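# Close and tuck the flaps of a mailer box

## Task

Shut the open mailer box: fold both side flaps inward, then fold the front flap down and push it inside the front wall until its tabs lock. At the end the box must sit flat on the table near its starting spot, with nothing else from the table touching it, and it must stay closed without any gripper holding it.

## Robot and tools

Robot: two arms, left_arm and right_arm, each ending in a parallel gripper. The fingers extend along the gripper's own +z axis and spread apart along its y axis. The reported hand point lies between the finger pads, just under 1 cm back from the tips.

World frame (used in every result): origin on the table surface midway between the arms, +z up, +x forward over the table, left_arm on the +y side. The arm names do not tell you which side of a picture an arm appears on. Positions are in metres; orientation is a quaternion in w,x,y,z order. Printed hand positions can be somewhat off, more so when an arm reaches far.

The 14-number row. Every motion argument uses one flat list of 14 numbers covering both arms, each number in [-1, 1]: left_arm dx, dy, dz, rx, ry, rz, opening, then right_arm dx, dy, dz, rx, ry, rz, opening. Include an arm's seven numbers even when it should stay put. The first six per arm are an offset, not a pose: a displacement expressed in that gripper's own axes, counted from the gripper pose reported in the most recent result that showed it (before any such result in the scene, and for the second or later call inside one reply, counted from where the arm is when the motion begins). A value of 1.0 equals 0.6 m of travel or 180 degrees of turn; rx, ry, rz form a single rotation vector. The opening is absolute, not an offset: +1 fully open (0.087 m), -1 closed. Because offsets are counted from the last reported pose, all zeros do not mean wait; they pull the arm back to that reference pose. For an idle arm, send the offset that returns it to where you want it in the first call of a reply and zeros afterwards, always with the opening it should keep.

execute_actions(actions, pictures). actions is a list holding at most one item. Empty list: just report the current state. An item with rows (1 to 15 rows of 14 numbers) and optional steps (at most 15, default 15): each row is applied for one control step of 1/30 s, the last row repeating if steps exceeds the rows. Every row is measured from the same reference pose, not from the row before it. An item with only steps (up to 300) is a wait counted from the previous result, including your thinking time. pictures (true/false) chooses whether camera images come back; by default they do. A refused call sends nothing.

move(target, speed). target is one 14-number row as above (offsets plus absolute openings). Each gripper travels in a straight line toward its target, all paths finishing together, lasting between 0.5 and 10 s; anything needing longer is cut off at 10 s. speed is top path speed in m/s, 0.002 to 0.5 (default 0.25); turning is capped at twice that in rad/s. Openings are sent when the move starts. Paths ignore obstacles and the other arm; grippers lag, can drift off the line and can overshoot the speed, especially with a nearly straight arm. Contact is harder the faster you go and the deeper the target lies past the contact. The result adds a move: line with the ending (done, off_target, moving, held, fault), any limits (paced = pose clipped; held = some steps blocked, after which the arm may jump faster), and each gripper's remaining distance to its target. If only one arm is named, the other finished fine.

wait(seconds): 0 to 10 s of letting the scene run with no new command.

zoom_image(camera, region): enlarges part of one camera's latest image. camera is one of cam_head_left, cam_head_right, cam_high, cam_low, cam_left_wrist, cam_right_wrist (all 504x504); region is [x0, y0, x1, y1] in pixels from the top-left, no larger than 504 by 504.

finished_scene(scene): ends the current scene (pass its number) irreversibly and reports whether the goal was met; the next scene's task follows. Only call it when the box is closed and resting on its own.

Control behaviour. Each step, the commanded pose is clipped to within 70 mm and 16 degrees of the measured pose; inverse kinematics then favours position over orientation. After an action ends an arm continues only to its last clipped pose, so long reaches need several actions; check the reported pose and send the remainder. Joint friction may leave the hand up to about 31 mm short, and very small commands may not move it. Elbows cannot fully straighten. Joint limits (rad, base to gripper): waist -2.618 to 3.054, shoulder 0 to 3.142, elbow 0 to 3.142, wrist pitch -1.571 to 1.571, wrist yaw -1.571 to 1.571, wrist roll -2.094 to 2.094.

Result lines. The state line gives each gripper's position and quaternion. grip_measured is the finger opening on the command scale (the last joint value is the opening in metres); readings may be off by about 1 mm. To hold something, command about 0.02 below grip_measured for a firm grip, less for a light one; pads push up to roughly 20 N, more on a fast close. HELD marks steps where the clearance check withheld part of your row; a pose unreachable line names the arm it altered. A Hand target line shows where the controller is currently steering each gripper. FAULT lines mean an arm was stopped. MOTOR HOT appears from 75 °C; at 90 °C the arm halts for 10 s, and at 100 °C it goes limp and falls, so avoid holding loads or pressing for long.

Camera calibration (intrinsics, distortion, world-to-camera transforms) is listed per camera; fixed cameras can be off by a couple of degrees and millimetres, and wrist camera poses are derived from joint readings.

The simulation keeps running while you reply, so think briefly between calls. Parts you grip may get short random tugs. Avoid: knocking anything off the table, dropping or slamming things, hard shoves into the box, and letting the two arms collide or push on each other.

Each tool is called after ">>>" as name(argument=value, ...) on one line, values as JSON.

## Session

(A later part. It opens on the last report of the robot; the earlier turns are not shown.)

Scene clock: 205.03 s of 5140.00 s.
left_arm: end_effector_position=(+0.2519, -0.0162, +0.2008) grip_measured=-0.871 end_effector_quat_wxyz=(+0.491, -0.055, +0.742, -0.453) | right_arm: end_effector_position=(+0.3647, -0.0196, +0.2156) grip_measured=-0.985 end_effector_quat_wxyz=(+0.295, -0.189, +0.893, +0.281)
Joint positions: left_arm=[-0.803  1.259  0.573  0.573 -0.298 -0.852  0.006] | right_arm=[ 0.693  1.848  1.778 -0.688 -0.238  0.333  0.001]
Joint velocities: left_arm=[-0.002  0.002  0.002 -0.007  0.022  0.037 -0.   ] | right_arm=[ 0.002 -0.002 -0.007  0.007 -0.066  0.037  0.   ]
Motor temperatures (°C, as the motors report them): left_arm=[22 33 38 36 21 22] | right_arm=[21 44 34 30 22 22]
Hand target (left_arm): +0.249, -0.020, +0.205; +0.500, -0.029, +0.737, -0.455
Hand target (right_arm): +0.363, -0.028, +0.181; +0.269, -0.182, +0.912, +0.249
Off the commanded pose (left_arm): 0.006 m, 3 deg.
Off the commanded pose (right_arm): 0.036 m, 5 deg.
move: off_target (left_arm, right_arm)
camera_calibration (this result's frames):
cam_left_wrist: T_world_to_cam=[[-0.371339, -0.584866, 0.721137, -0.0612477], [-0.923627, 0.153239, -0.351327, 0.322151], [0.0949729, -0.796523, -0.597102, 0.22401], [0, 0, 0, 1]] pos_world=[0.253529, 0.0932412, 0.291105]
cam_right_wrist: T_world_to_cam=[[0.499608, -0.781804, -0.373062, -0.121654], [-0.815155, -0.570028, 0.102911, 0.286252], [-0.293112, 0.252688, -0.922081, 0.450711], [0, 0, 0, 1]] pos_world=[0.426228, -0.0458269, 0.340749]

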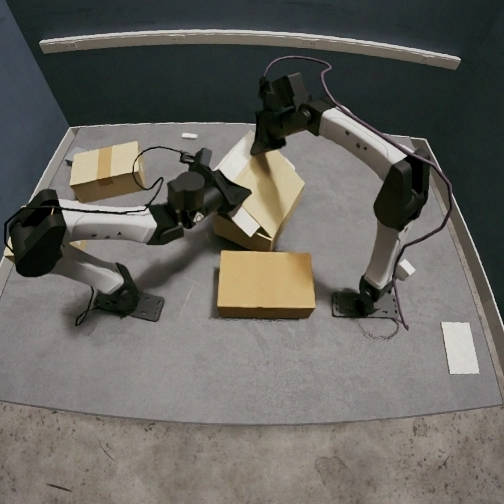

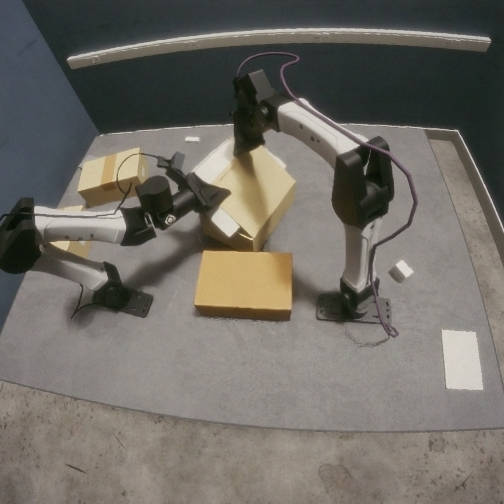

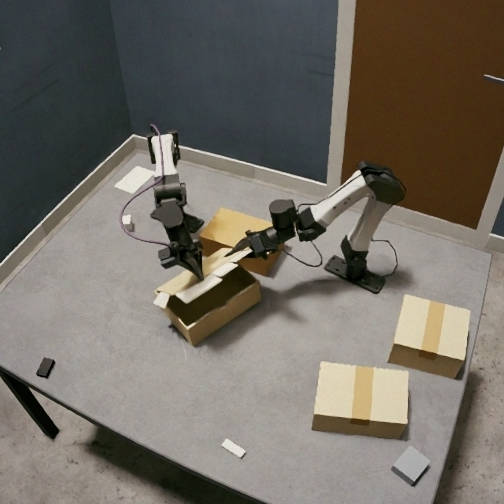

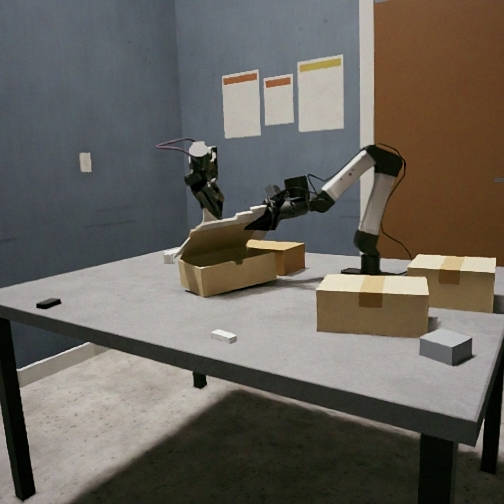

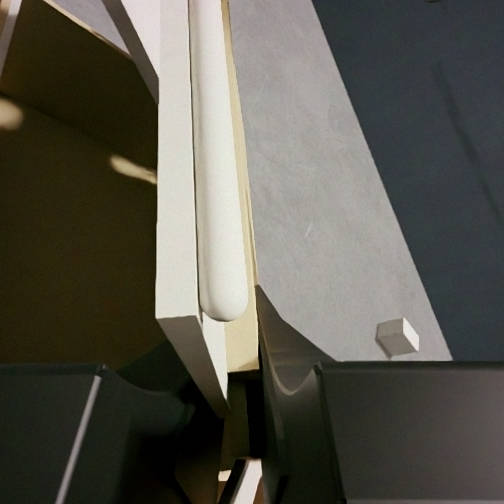

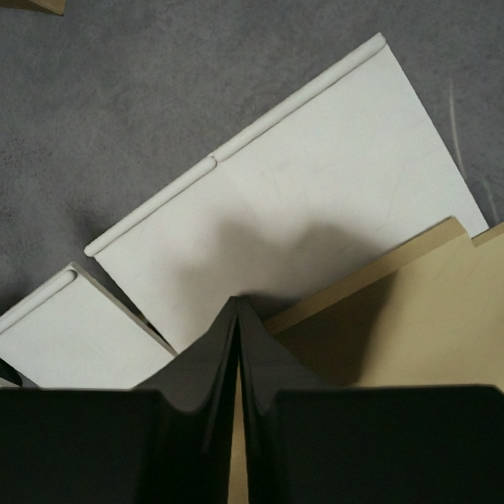

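>>> move(target=[0,0,0,0,0,0,0.0,-0.117,0.067,-0.05,0,0,0,-1], speed=0.1)

>>> move(target=[0.09,0.0,0,0,0,0,0,0,0,0,0,0,0,-1], speed=0.06)

>>> move(target=[0,0,0,0,0,0,-1,0,0,0,0,0,0,-1])

Scene clock: 209.97 s of 5140.00 s.
left_arm: end_effector_position=(+0.2520, -0.0161, +0.2008) grip_measured=+0.000 end_effector_quat_wxyz=(+0.491, -0.055, +0.742, -0.453) | right_arm: end_effector_position=(+0.3881, +0.0024, +0.3004) grip_measured=-0.985 end_effector_quat_wxyz=(+0.303, -0.190, +0.890, +0.285)
Joint positions: left_arm=[-0.803  1.259  0.573  0.573 -0.299 -0.852  0.044] | right_arm=[ 0.701  2.246  2.758 -1.25  -0.232  0.338  0.001]
Joint velocities: left_arm=[ 0.002  0.012  0.002  0.066 -0.007 -0.037 -0.   ] | right_arm=[ 0.012  0.012  0.051  0.007  0.022 -0.095 -0.001]
Motor temperatures (°C, as the motors report them): left_arm=[22 33 38 36 21 22] | right_arm=[21 44 34 30 22 22]
Hand target (left_arm): +0.252, -0.016, +0.201; +0.491, -0.054, +0.742, -0.453
Hand target (right_arm): +0.386, +0.005, +0.297; +0.297, -0.189, +0.893, +0.282
Off the commanded pose (left_arm): 0.000 m, 0 deg.
Off the commanded pose (right_arm): 0.006 m, 1 deg.
After step 90, 0.13 s passed at rest.
move: done
camera_calibration (this result's frames):
cam_left_wrist: T_world_to_cam=[[-0.370559, -0.584784, 0.721605, -0.0614798], [-0.923897, 0.152272, -0.351039, 0.322227], [0.0954023, -0.796769, -0.596706, 0.223881], [0, 0, 0, 1]] pos_world=[0.253564, 0.093363, 0.29107]
cam_right_wrist: T_world_to_cam=[[0.505486, -0.777385, -0.374375, -0.0864296], [-0.816408, -0.571328, 0.0840321, 0.315289], [-0.279216, 0.263166, -0.923462, 0.525167], [0, 0, 0, 1]] pos_world=[0.447728, -0.0252618, 0.426121]

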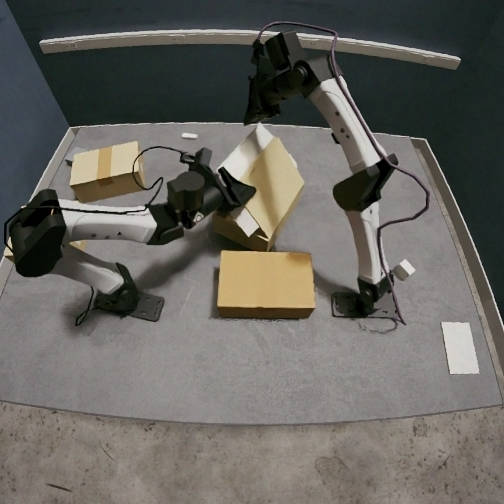

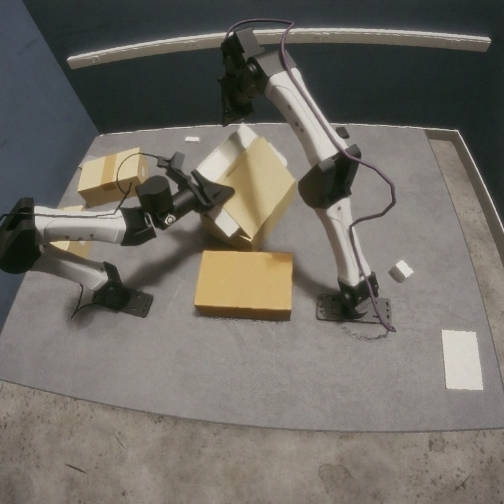

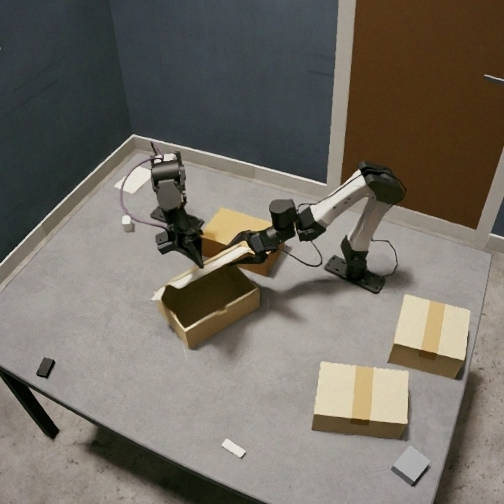

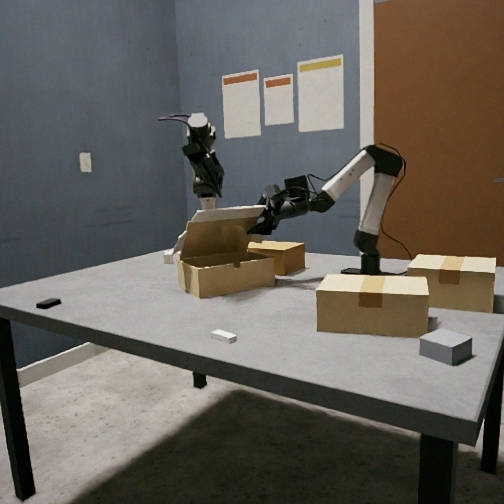

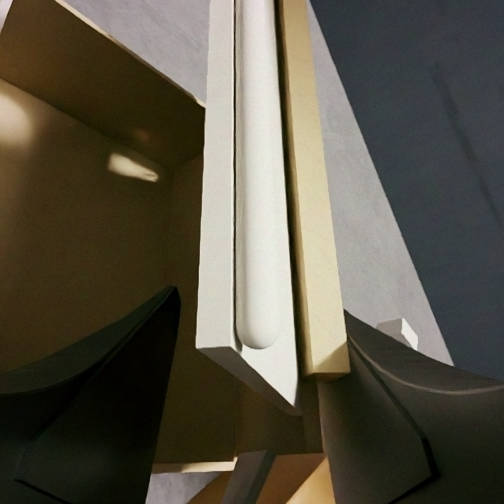

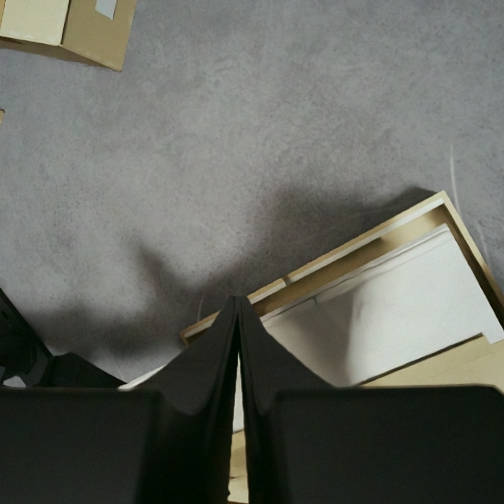

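Scene clock: 211.30 s of 5140.00 s.
left_arm: end_effector_position=(+0.2276, -0.0474, +0.1791) grip_measured=+0.000 end_effector_quat_wxyz=(+0.495, -0.058, +0.733, -0.463) | right_arm: end_effector_position=(+0.3881, +0.0024, +0.3005) grip_measured=-0.985 end_effector_quat_wxyz=(+0.303, -0.190, +0.889, +0.285)
Joint positions: left_arm=[-0.951  1.395  0.541  0.765 -0.444 -0.869  0.044] | right_arm=[ 0.701  2.246  2.758 -1.25  -0.232  0.338  0.001]
Joint velocities: left_arm=[ 0.007 -0.022  0.017  0.066 -0.007 -0.081 -0.   ] | right_arm=[-0.012 -0.007  0.007  0.051  0.037 -0.037  0.   ]
Motor temperatures (°C, as the motors report them): left_arm=[22 33 38 36 21 22] | right_arm=[21 44 33 30 22 22]
Hand target (left_arm): +0.224, -0.045, +0.164; +0.490, -0.056, +0.743, -0.454
Hand target (right_arm): +0.388, +0.002, +0.300; +0.303, -0.190, +0.889, +0.285
Off the commanded pose (left_arm): 0.016 m, 2 deg.
Off the commanded pose (right_arm): 0.000 m, 0 deg.
move: off_target (left_arm)
camera_calibration (this result's frames):
cam_left_wrist: T_world_to_cam=[[-0.380906, -0.566027, 0.731111, -0.0716331], [-0.918974, 0.144559, -0.366864, 0.298188], [0.101966, -0.811613, -0.575228, 0.182287], [0, 0, 0, 1]] pos_world=[0.228155, 0.0642947, 0.266623]
cam_right_wrist: T_world_to_cam=[[0.505599, -0.777298, -0.374403, -0.0864168], [-0.816434, -0.571348, 0.0836523, 0.315409], [-0.278937, 0.26338, -0.923485, 0.525184], [0, 0, 0, 1]] pos_world=[0.447696, -0.0252866, 0.426261]

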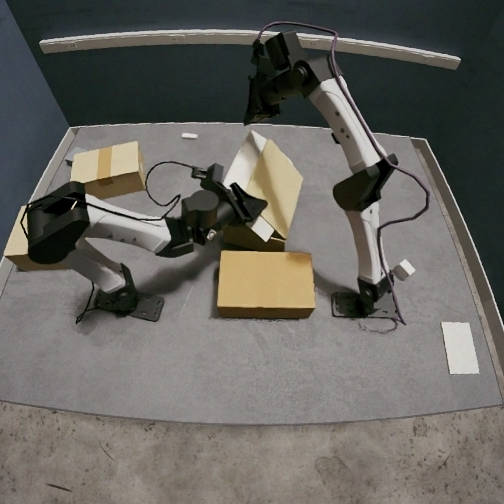

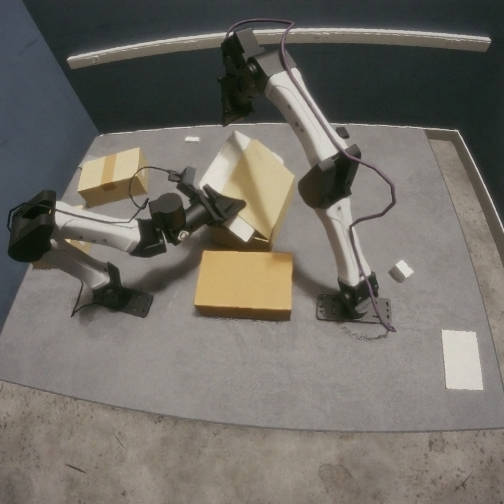

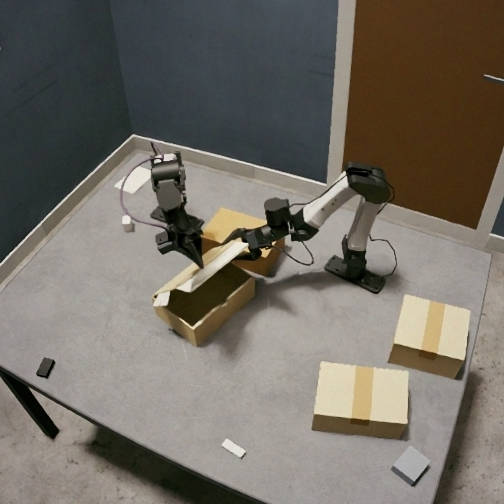

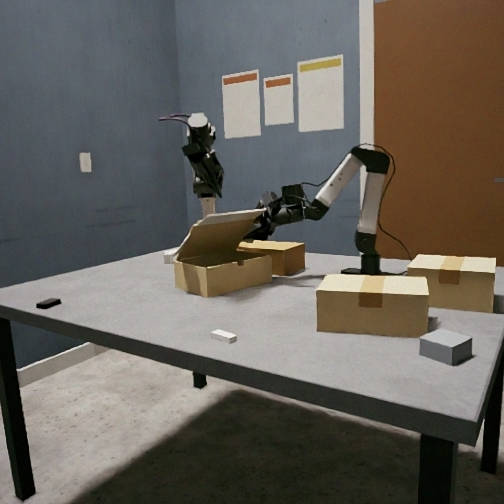

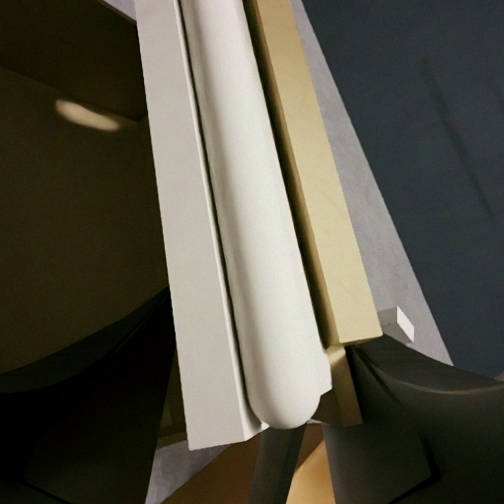

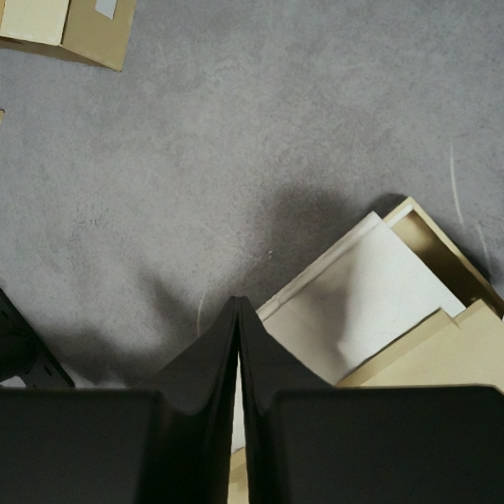

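Scene clock: 211.80 s of 5140.00 s.
left_arm: end_effector_position=(+0.2271, -0.0489, +0.1854) grip_measured=-0.936 end_effector_quat_wxyz=(+0.495, -0.063, +0.725, -0.474) | right_arm: end_effector_position=(+0.3881, +0.0024, +0.3005) grip_measured=-0.985 end_effector_quat_wxyz=(+0.303, -0.190, +0.889, +0.285)
Joint positions: left_arm=[-0.952  1.393  0.541  0.786 -0.442 -0.881  0.003] | right_arm=[ 0.701  2.246  2.758 -1.25  -0.232  0.338  0.001]
Joint velocities: left_arm=[ 0.002  0.002  0.012  0.007 -0.037 -0.037 -0.001] | right_arm=[-0.002  0.002 -0.002  0.037  0.007 -0.022 -0.   ]
Motor temperatures (°C, as the motors report them): left_arm=[22 33 38 36 21 22] | right_arm=[21 44 33 30 22 22]
Hand target (left_arm): +0.227, -0.047, +0.179; +0.495, -0.058, +0.733, -0.463
Hand target (right_arm): +0.388, +0.002, +0.301; +0.303, -0.190, +0.889, +0.285
Off the commanded pose (left_arm): 0.006 m, 2 deg.
Off the commanded pose (right_arm): 0.000 m, 0 deg.
move: done
camera_calibration (this result's frames):
cam_left_wrist: T_world_to_cam=[[-0.384504, -0.54337, 0.746261, -0.0780683], [-0.917534, 0.136135, -0.373628, 0.300787], [0.101427, -0.828382, -0.550905, 0.179491], [0, 0, 0, 1]] pos_world=[0.227759, 0.0653197, 0.269524]
cam_right_wrist: T_world_to_cam=[[0.505599, -0.777298, -0.374403, -0.0864168], [-0.816434, -0.571348, 0.0836523, 0.315409], [-0.278937, 0.26338, -0.923485, 0.525184], [0, 0, 0, 1]] pos_world=[0.447696, -0.0252866, 0.426261]

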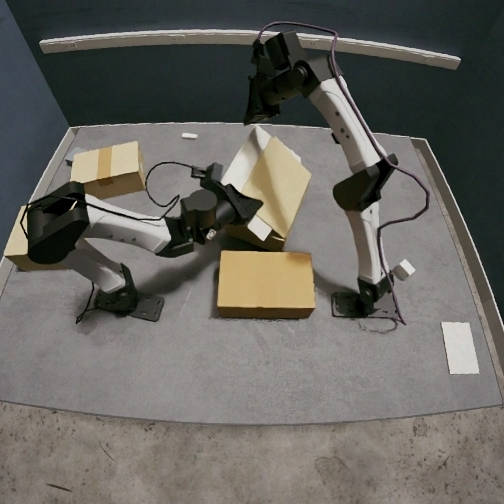

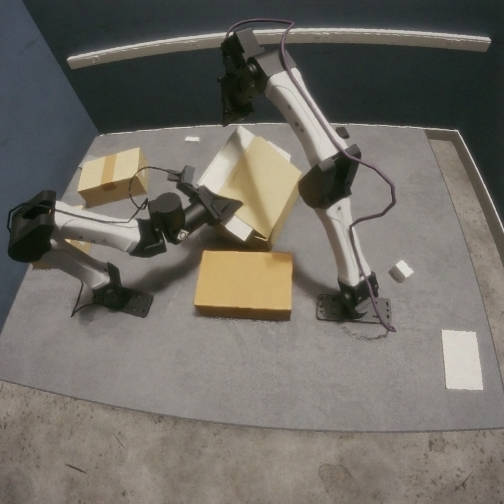

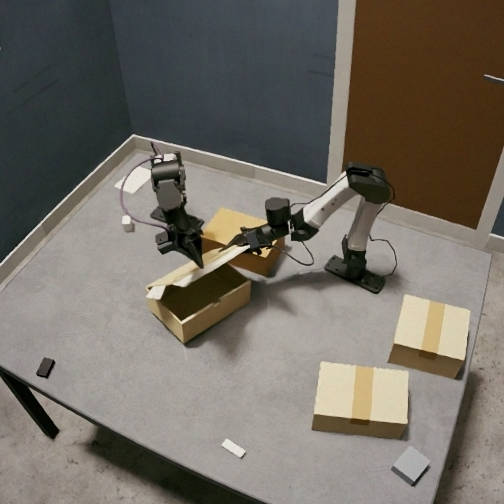

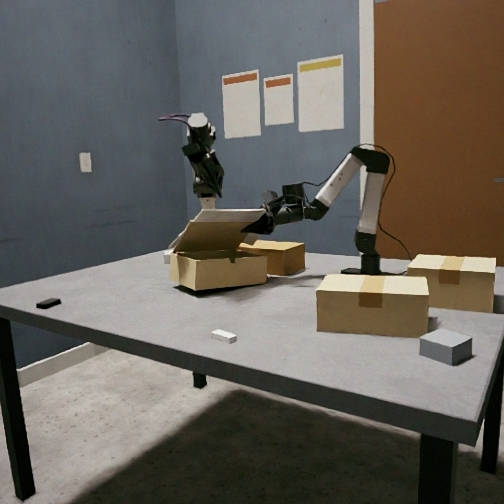

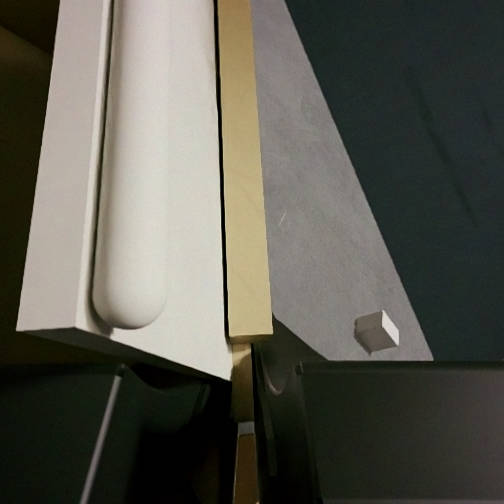

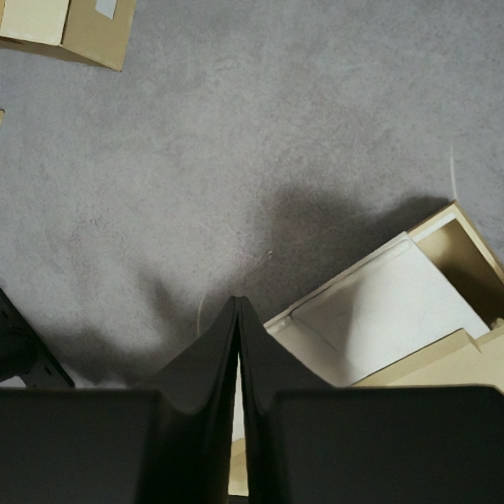

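>>> move(target=[0,0,0,0,0,0,-1,0.04,-0.02,-0.05,0,0,0,-1], speed=0.1)

>>> move(target=[0,0,0,0,0,0,-1,0.127,-0.078,0.133,0,0,0,-1], speed=0.08)

Scene clock: 216.37 s of 5140.00 s.
left_arm: end_effector_position=(+0.2271, -0.0489, +0.1855) grip_measured=-0.936 end_effector_quat_wxyz=(+0.494, -0.064, +0.725, -0.475) | right_arm: end_effector_position=(+0.3610, -0.0276, +0.2937) grip_measured=-0.985 end_effector_quat_wxyz=(+0.293, -0.188, +0.895, +0.279)
Joint positions: left_arm=[-0.952  1.393  0.541  0.786 -0.442 -0.882  0.003] | right_arm=[ 0.683  1.954  2.259 -1.07  -0.243  0.328  0.001]
Joint velocities: left_arm=[ 0.007 -0.007 -0.007 -0.022 -0.051  0.022 -0.001] | right_arm=[ 0.002 -0.012  0.002 -0.007  0.051 -0.051  0.   ]
Motor temperatures (°C, as the motors report them): left_arm=[22 33 38 36 21 22] | right_arm=[21 44 33 31 22 22]
Hand target (left_arm): +0.227, -0.049, +0.185; +0.494, -0.063, +0.725, -0.475
Hand target (right_arm): +0.362, -0.029, +0.299; +0.303, -0.190, +0.890, +0.285
Off the commanded pose (left_arm): 0.000 m, 0 deg.
Off the commanded pose (right_arm): 0.007 m, 1 deg.
After step 90, 0.50 s passed at rest.
move: done
camera_calibration (this result's frames):
cam_left_wrist: T_world_to_cam=[[-0.384056, -0.542476, 0.747142, -0.0784122], [-0.917749, 0.135611, -0.373291, 0.300791], [0.101181, -0.829053, -0.549939, 0.179373], [0, 0, 0, 1]] pos_world=[0.227787, 0.065383, 0.269512]
cam_right_wrist: T_world_to_cam=[[0.495343, -0.784759, -0.372544, -0.0956202], [-0.81632, -0.567161, 0.109319, 0.26923], [-0.297081, 0.249964, -0.921553, 0.524819], [0, 0, 0, 1]] pos_world=[0.423056, -0.0535282, 0.418594]

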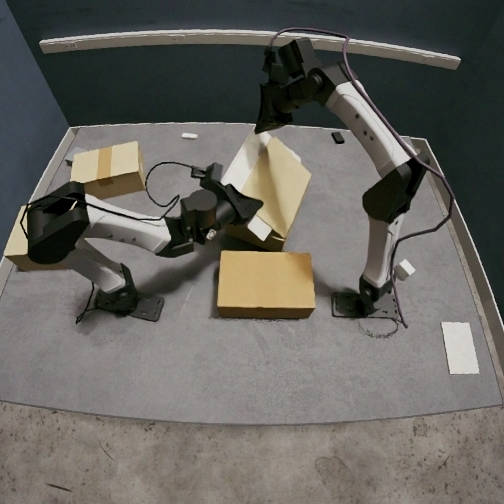

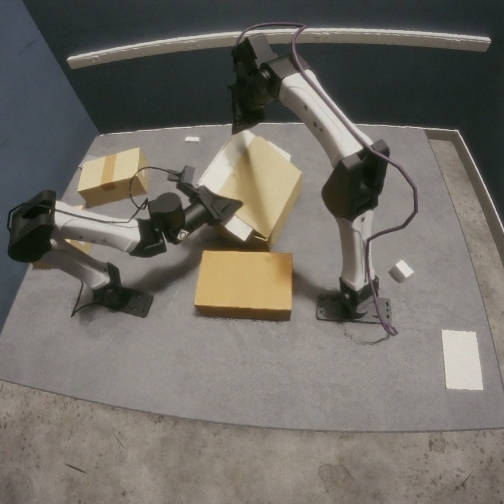

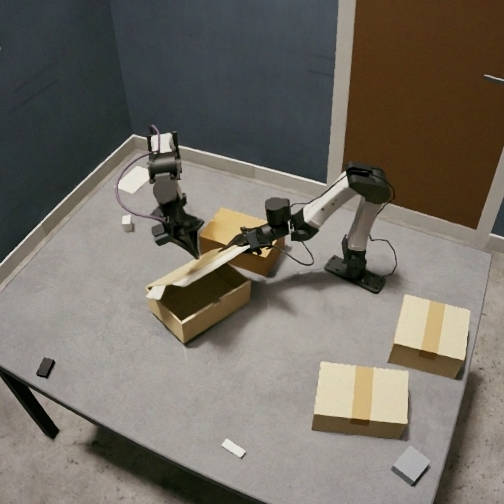

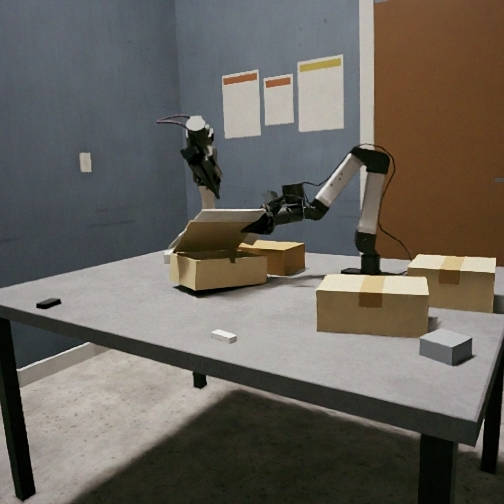

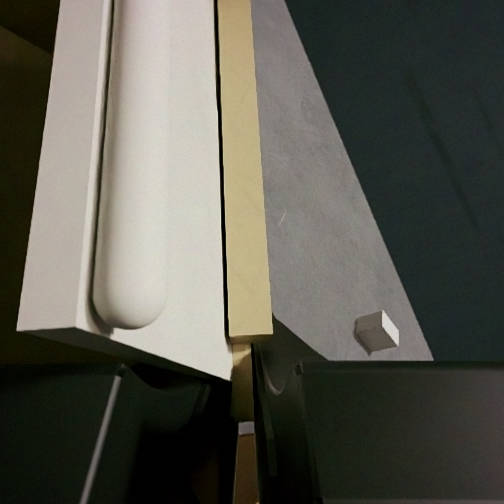

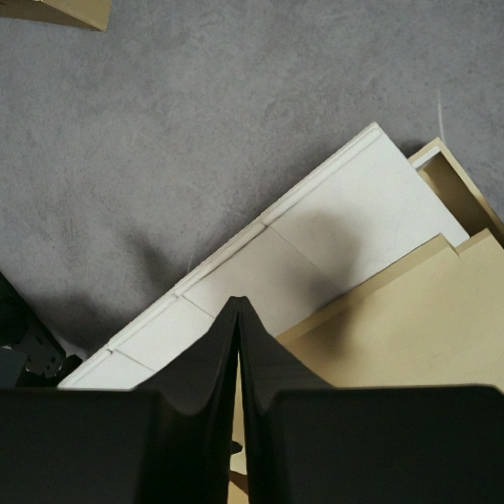

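Scene clock: 218.20 s of 5140.00 s.
left_arm: end_effector_position=(+0.2263, -0.0480, +0.1783) grip_measured=-0.901 end_effector_quat_wxyz=(+0.479, -0.079, +0.735, -0.473) | right_arm: end_effector_position=(+0.3629, -0.0191, +0.2014) grip_measured=-0.985 end_effector_quat_wxyz=(+0.314, -0.195, +0.877, +0.306)
Joint positions: left_arm=[-0.952  1.393  0.541  0.75  -0.446 -0.93   0.004] | right_arm=[ 0.683  1.788  1.6   -0.506 -0.277  0.33   0.001]
Joint velocities: left_arm=[-0.007 -0.007 -0.012 -0.037 -0.022 -0.007 -0.   ] | right_arm=[-0.012  0.002 -0.012 -0.037 -0.051  0.022  0.001]
Motor temperatures (°C, as the motors report them): left_arm=[22 33 38 36 21 22] | right_arm=[21 44 33 31 22 22]
Hand target (left_arm): +0.227, -0.049, +0.185; +0.494, -0.064, +0.726, -0.474
Hand target (right_arm): +0.359, -0.028, +0.174; +0.293, -0.188, +0.895, +0.279
Off the commanded pose (left_arm): 0.007 m, 3 deg.
Off the commanded pose (right_arm): 0.029 m, 5 deg.
move: off_target (left_arm, right_arm)
camera_calibration (this result's frames):
cam_left_wrist: T_world_to_cam=[[-0.344973, -0.541279, 0.766818, -0.0851679], [-0.934941, 0.125967, -0.33169, 0.293236], [0.0829436, -0.831354, -0.549519, 0.180232], [0, 0, 0, 1]] pos_world=[0.229828, 0.0667992, 0.261613]
cam_right_wrist: T_world_to_cam=[[0.530643, -0.748567, -0.397576, -0.131358], [-0.805412, -0.591456, 0.0386291, 0.295438], [-0.264065, 0.299714, -0.916756, 0.426195], [0, 0, 0, 1]] pos_world=[0.420196, -0.0513282, 0.327079]

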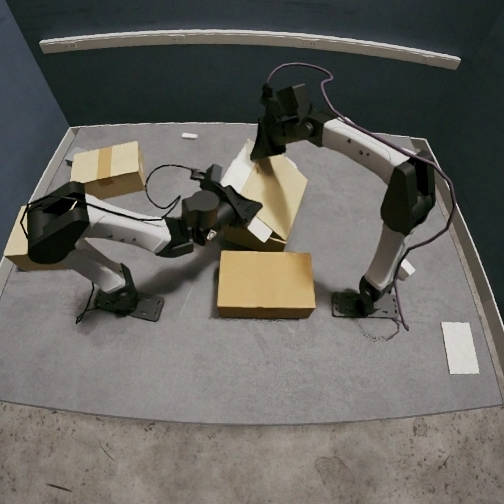

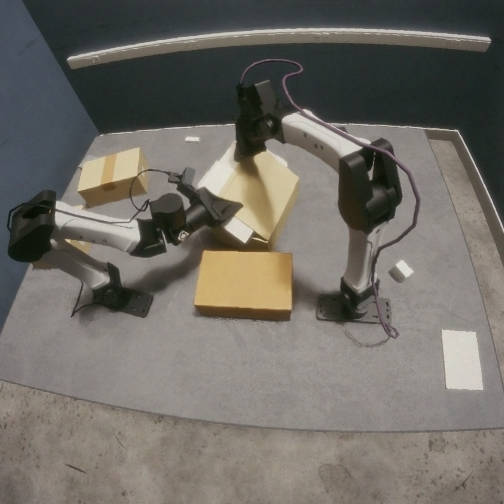

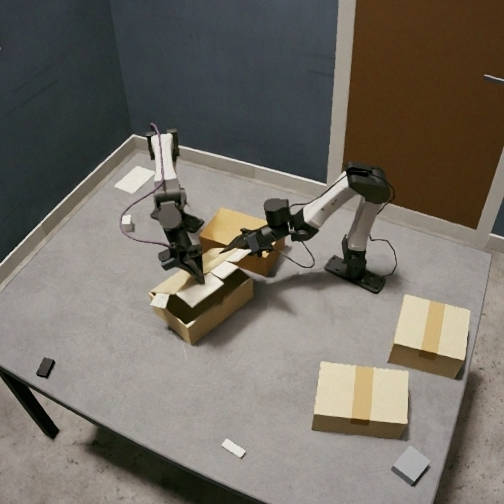

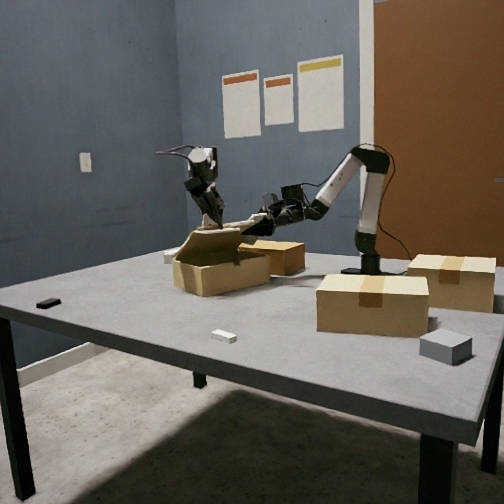

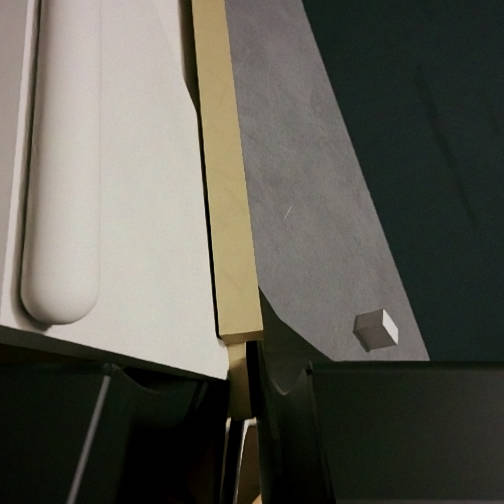

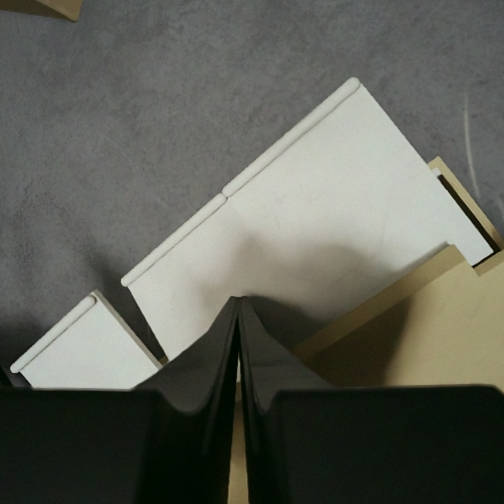

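>>> move(target=[0,0,0,0,0,0,-1,0.024,-0.015,0.1,0,0.12,0,-1], speed=0.06)

Scene clock: 223.57 s of 5140.00 s.
left_arm: end_effector_position=(+0.2291, -0.0453, +0.1772) grip_measured=-0.913 end_effector_quat_wxyz=(+0.476, -0.102, +0.735, -0.473) | right_arm: end_effector_position=(+0.3832, +0.0141, +0.1747) grip_measured=-0.985 end_effector_quat_wxyz=(+0.165, -0.247, +0.912, +0.282)
Joint positions: left_arm=[-0.952  1.393  0.541  0.739 -0.472 -0.972  0.004] | right_arm=[ 0.683  2.317  2.428 -1.129 -0.392  0.222  0.001]
Joint velocities: left_arm=[-0.007 -0.002 -0.007 -0.037 -0.037 -0.007 -0.   ] | right_arm=[ 0.002  0.017  0.042 -0.095  0.007 -0.022 -0.001]
Motor temperatures (°C, as the motors report them): left_arm=[22 33 38 36 21 22] | right_arm=[21 43 34 31 22 22]
Hand target (left_arm): +0.226, -0.048, +0.178; +0.480, -0.079, +0.735, -0.473
Hand target (right_arm): +0.384, +0.012, +0.154; +0.145, -0.248, +0.920, +0.267
Off the commanded pose (left_arm): 0.004 m, 3 deg.
Off the commanded pose (right_arm): 0.024 m, 3 deg.
move: off_target (left_arm, right_arm)
camera_calibration (this result's frames):
cam_left_wrist: T_world_to_cam=[[-0.307625, -0.53434, 0.787304, -0.0937935], [-0.946912, 0.0906898, -0.308438, 0.292135], [0.09341, -0.840391, -0.533871, 0.176023], [0, 0, 0, 1]] pos_world=[0.231331, 0.0713168, 0.257923]
cam_right_wrist: T_world_to_cam=[[0.544479, -0.72947, -0.414025, -0.130592], [-0.663549, -0.676539, 0.319369, 0.230299], [-0.513074, 0.100836, -0.852401, 0.484092], [0, 0, 0, 1]] pos_world=[0.472294, 0.0117293, 0.285021]

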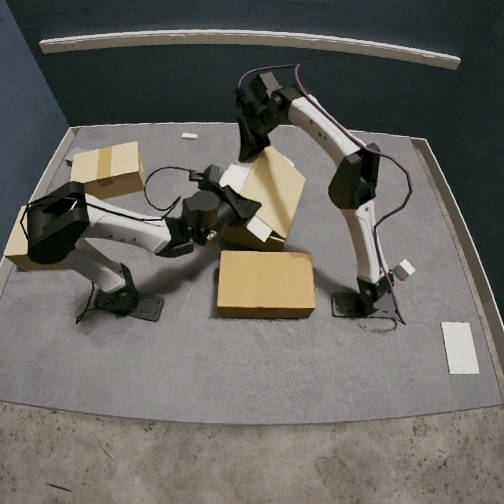

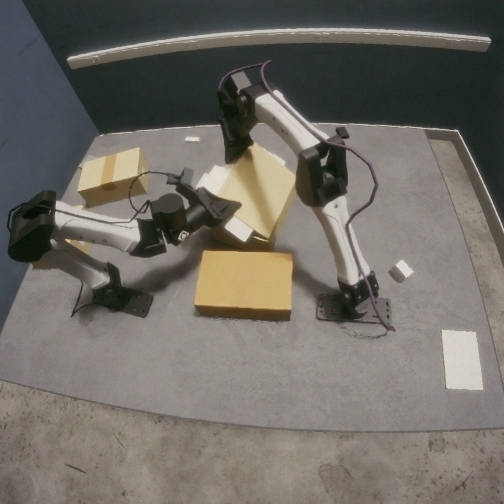

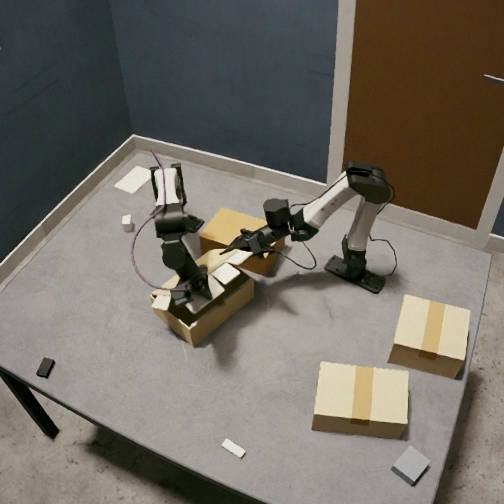

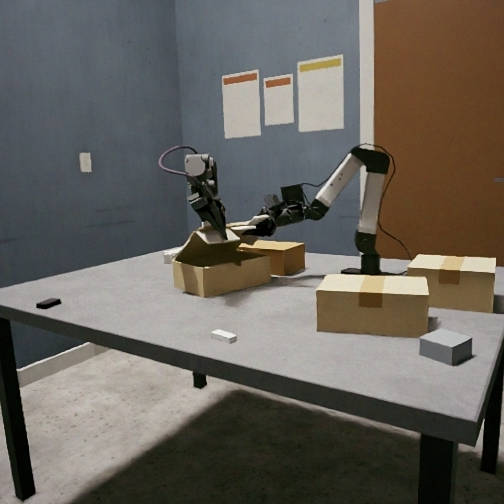

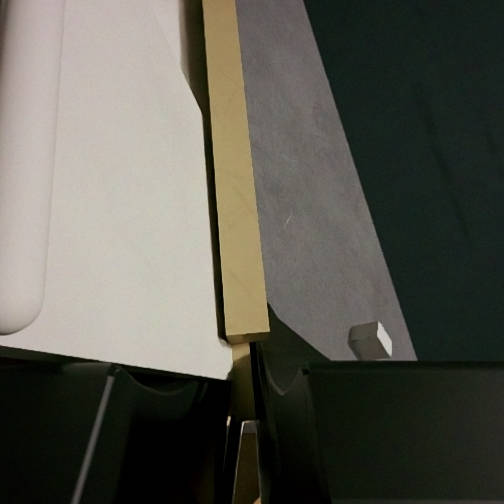

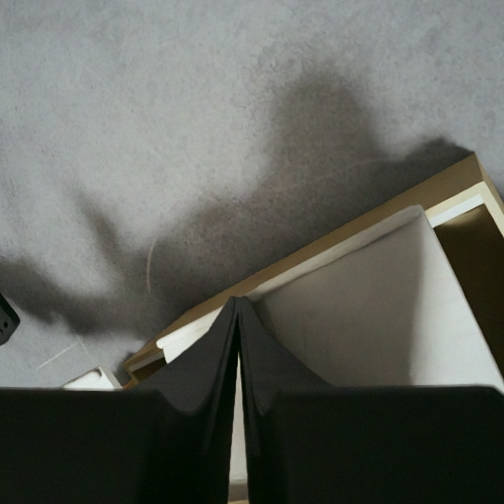

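>>> move(target=[0,0,0,0,0,0,-1,0.077,-0.041,0,0,0,0,-1], speed=0.06)

Scene clock: 227.33 s of 5140.00 s.
left_arm: end_effector_position=(+0.2207, -0.0517, +0.1755) grip_measured=-0.928 end_effector_quat_wxyz=(+0.452, -0.098, +0.739, -0.490) | right_arm: end_effector_position=(+0.3760, -0.0017, +0.1758) grip_measured=-0.985 end_effector_quat_wxyz=(+0.222, -0.252, +0.891, +0.307)
Joint positions: left_arm=[-0.956  1.393  0.541  0.728 -0.427 -1.009  0.003] | right_arm=[ 0.662  2.055  1.951 -0.787 -0.409  0.211  0.001]
Joint velocities: left_arm=[ 0.022 -0.002  0.002 -0.066 -0.037 -0.037 -0.   ] | right_arm=[ 0.002 -0.002 -0.017  0.037 -0.081  0.022 -0.   ]
Motor temperatures (°C, as the motors report them): left_arm=[22 33 38 36 21 22] | right_arm=[21 43 34 30 22 22]
Hand target (left_arm): +0.229, -0.045, +0.177; +0.475, -0.102, +0.735, -0.473
Hand target (right_arm): +0.358, -0.019, +0.145; +0.165, -0.246, +0.912, +0.282
Off the commanded pose (left_arm): 0.011 m, 3 deg.
Off the commanded pose (right_arm): 0.041 m, 8 deg.
move: off_target (left_arm, right_arm)
camera_calibration (this result's frames):
cam_left_wrist: T_world_to_cam=[[-0.304634, -0.503206, 0.808692, -0.101301], [-0.951708, 0.126875, -0.27956, 0.282125], [0.0380733, -0.854802, -0.517556, 0.17912], [0, 0, 0, 1]] pos_world=[0.230821, 0.0663425, 0.253497]
cam_right_wrist: T_world_to_cam=[[0.584775, -0.696304, -0.416172, -0.152421], [-0.691987, -0.695908, 0.192004, 0.247545], [-0.423311, 0.175706, -0.888783, 0.455761], [0, 0, 0, 1]] pos_world=[0.453358, -0.0139432, 0.294109]

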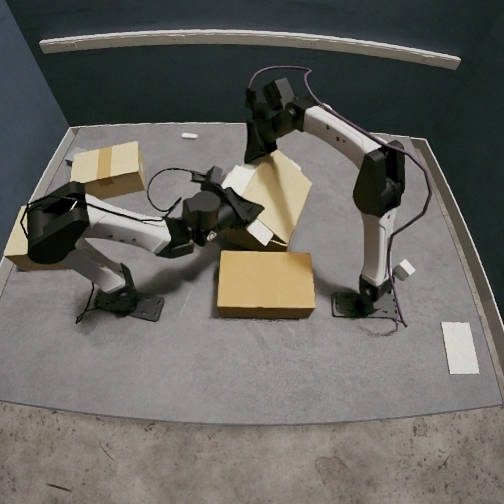

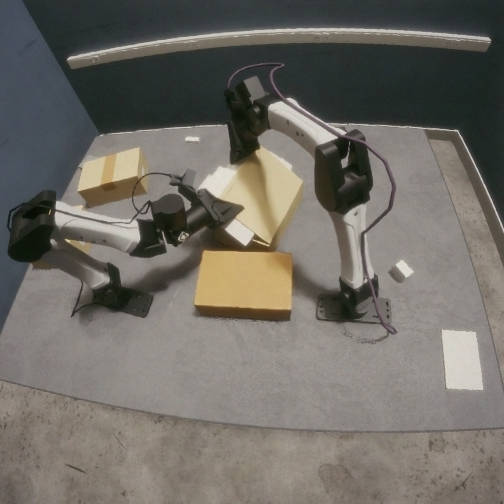

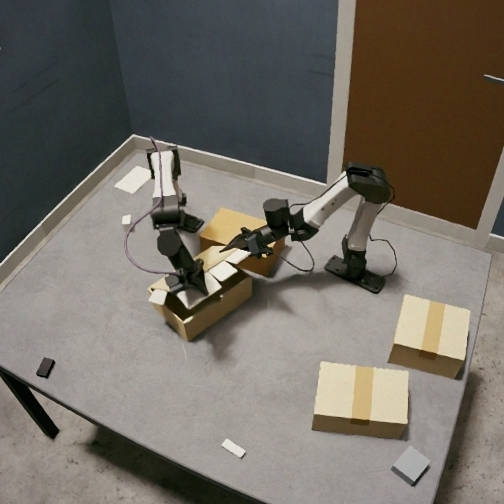

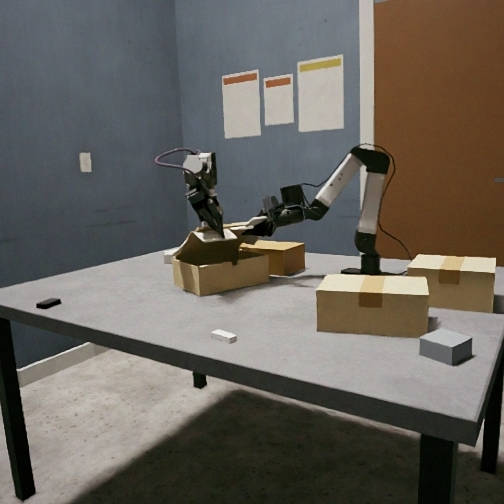

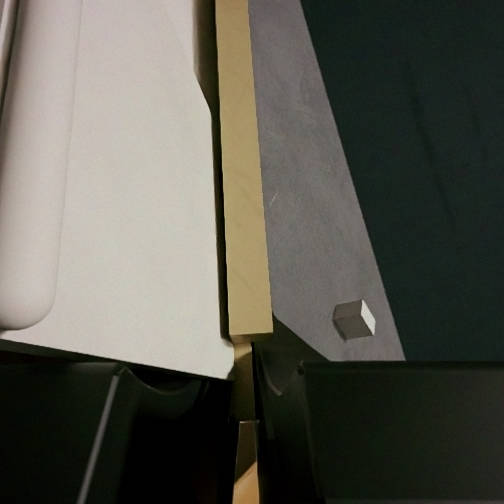

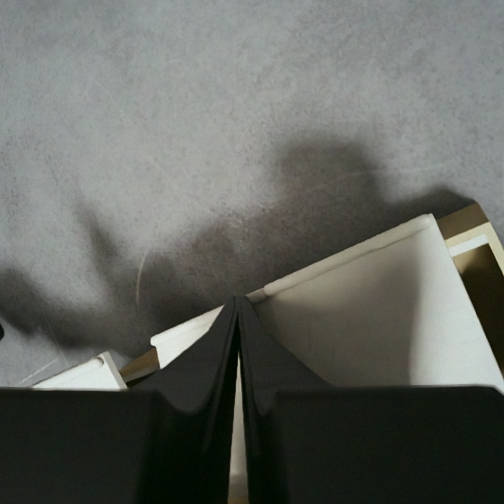

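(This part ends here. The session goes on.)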